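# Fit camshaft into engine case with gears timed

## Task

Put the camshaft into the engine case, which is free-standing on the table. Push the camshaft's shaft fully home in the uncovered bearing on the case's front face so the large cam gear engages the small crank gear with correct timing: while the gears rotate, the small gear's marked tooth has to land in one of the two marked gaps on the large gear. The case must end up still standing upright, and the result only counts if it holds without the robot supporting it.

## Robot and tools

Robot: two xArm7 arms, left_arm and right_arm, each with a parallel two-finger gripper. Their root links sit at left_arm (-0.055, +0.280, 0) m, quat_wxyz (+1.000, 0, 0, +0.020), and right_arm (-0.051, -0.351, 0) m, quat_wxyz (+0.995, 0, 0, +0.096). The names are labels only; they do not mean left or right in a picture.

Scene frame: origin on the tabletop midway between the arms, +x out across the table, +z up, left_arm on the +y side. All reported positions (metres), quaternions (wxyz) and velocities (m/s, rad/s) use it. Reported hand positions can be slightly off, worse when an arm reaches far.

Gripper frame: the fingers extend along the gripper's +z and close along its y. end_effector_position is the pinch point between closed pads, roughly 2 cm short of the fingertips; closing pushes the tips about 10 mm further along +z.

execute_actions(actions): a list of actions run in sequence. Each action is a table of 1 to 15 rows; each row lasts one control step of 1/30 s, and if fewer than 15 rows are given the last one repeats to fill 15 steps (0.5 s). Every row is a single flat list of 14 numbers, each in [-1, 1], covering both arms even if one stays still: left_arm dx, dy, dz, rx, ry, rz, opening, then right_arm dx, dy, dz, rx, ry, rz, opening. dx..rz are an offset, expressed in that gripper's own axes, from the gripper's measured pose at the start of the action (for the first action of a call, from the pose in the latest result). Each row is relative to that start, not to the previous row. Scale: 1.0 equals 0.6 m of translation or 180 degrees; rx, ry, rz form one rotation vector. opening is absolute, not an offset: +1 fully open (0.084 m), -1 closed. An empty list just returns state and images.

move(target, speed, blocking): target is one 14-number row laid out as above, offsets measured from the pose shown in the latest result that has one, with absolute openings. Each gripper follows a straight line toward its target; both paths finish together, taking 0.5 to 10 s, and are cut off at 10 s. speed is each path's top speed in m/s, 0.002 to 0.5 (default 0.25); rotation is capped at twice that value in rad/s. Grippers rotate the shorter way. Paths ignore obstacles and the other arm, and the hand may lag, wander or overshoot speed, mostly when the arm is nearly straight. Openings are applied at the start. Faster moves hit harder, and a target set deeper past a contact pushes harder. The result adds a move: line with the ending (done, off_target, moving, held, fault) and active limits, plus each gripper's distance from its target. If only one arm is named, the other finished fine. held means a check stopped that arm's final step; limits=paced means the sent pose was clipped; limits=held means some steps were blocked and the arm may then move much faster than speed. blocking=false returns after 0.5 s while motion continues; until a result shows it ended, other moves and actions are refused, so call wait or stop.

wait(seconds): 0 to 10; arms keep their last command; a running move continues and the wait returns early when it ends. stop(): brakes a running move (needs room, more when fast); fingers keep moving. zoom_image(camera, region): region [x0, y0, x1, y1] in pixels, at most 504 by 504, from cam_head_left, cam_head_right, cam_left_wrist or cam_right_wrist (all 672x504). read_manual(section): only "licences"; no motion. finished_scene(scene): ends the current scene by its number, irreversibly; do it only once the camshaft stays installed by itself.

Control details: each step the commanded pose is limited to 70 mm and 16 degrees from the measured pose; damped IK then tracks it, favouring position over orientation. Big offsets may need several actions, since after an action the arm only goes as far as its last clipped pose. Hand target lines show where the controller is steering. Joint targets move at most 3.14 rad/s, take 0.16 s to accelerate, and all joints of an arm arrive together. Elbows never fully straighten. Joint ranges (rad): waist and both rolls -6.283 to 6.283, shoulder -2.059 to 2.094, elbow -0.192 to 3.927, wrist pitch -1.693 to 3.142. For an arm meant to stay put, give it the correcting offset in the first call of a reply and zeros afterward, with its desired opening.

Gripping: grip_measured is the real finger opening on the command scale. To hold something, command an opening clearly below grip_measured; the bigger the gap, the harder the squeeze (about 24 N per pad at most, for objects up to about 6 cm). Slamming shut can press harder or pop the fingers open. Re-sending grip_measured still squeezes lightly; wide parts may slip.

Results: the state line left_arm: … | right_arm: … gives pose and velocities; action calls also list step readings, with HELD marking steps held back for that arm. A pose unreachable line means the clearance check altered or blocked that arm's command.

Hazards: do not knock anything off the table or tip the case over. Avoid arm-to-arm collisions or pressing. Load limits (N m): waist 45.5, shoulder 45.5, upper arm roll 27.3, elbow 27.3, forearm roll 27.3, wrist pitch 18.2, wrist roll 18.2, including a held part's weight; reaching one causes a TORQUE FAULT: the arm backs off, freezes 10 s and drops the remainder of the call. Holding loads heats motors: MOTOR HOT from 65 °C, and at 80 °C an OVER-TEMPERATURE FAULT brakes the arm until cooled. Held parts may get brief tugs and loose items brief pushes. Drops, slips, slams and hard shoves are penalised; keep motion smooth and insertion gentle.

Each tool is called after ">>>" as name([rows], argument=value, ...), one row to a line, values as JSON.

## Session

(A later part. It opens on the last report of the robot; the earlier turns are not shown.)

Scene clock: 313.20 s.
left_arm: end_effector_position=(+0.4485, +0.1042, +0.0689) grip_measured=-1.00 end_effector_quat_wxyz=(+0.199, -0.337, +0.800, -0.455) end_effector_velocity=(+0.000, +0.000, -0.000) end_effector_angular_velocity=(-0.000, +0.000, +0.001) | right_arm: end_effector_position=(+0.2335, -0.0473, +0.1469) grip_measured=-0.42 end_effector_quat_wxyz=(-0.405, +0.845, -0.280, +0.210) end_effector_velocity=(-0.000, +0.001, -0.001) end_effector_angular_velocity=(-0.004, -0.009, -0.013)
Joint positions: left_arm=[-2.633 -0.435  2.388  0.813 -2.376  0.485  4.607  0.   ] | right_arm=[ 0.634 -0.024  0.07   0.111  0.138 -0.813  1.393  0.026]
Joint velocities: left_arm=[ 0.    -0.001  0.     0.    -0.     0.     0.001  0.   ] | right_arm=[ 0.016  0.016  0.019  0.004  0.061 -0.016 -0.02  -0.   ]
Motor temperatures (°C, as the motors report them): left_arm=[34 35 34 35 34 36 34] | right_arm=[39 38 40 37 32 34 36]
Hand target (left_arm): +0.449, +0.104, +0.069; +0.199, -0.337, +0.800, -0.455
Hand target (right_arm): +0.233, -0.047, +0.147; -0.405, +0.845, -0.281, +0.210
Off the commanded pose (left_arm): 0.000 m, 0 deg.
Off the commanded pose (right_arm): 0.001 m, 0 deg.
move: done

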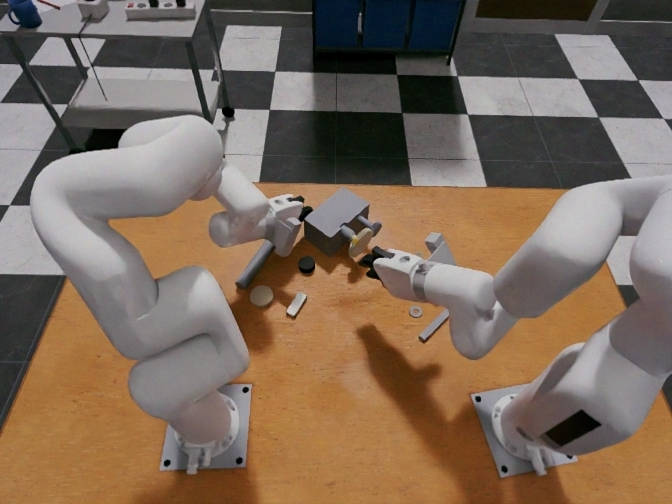

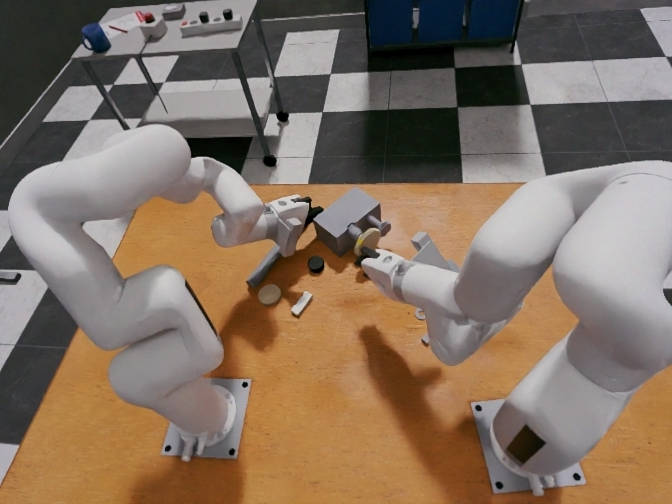

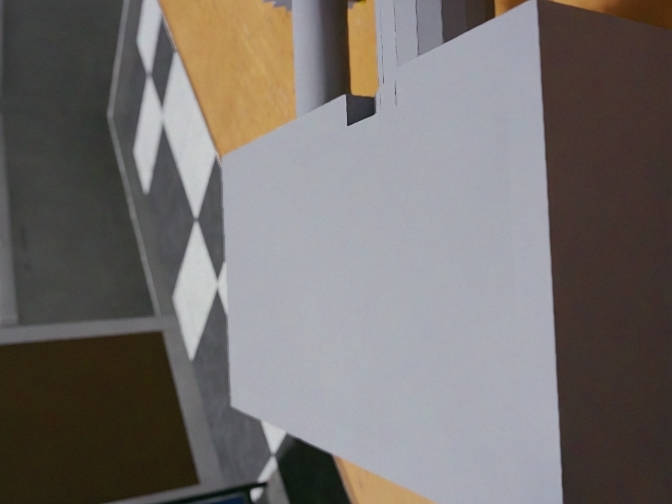

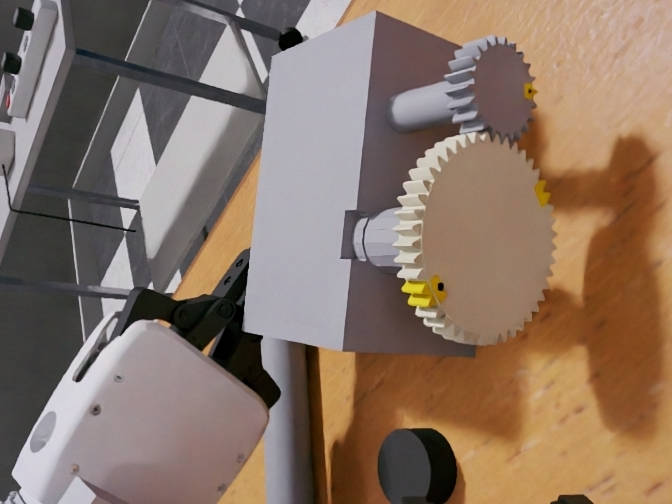

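>>> move(target=[-0.02,0,0,0,0,0,-1,0,0,0,0,0,0,-0.4], speed=0.05)

>>> finished_scene(scene=2)

Scene clock: 331.77 s.
left_arm: end_effector_position=(+0.4566, +0.1126, +0.0690) grip_measured=-1.00 end_effector_quat_wxyz=(+0.199, -0.337, +0.800, -0.455) end_effector_velocity=(+0.002, +0.002, +0.000) end_effector_angular_velocity=(-0.000, -0.000, -0.001) | right_arm: end_effector_position=(+0.2335, -0.0473, +0.1469) grip_measured=-0.42 end_effector_quat_wxyz=(-0.405, +0.845, -0.280, +0.210) end_effector_velocity=(-0.000, +0.000, -0.001) end_effector_angular_velocity=(-0.002, +0.002, +0.001)
Joint positions: left_arm=[-2.619 -0.45   2.392  0.834 -2.332  0.476  4.582  0.   ] | right_arm=[ 0.634 -0.024  0.07   0.111  0.138 -0.813  1.393  0.026]
Joint velocities: left_arm=[ 0.004 -0.004 -0.     0.006  0.014 -0.003 -0.008  0.   ] | right_arm=[ 0.     0.001 -0.001 -0.    -0.002  0.002  0.001  0.   ]
Motor temperatures (°C, as the motors report them): left_arm=[34 35 34 35 34 36 34] | right_arm=[39 38 40 36 32 34 36]
Hand target (left_arm): +0.457, +0.113, +0.069; +0.199, -0.337, +0.800, -0.455
Hand target (right_arm): +0.234, -0.047, +0.147; -0.405, +0.845, -0.280, +0.210
Off the commanded pose (left_arm): 0.000 m, 0 deg.
Off the commanded pose (right_arm): 0.000 m, 0 deg.
move: done

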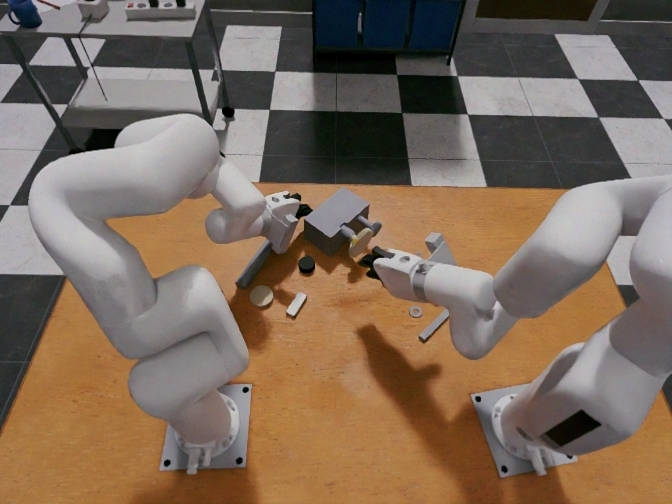

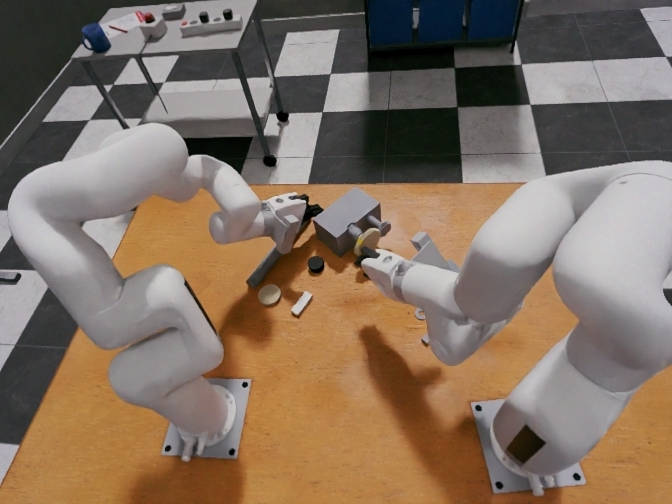

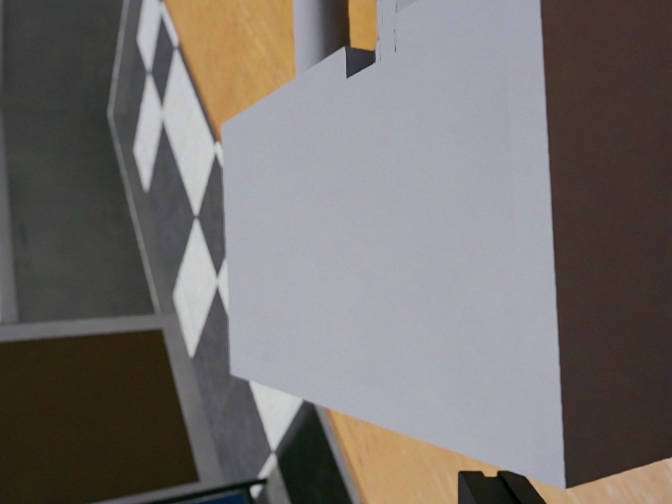

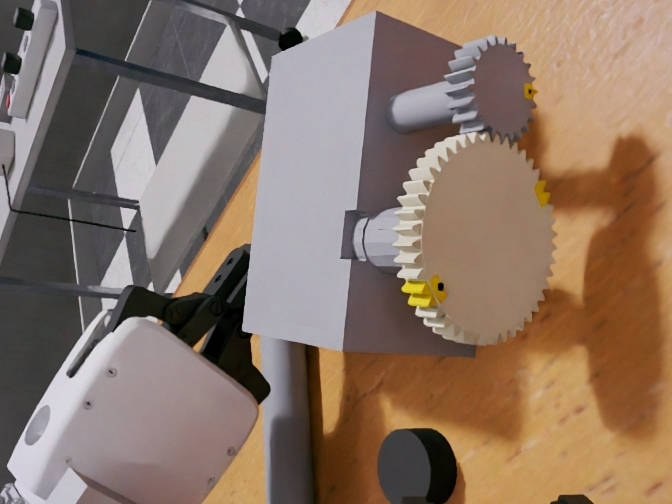

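The scene is finished: the task was done.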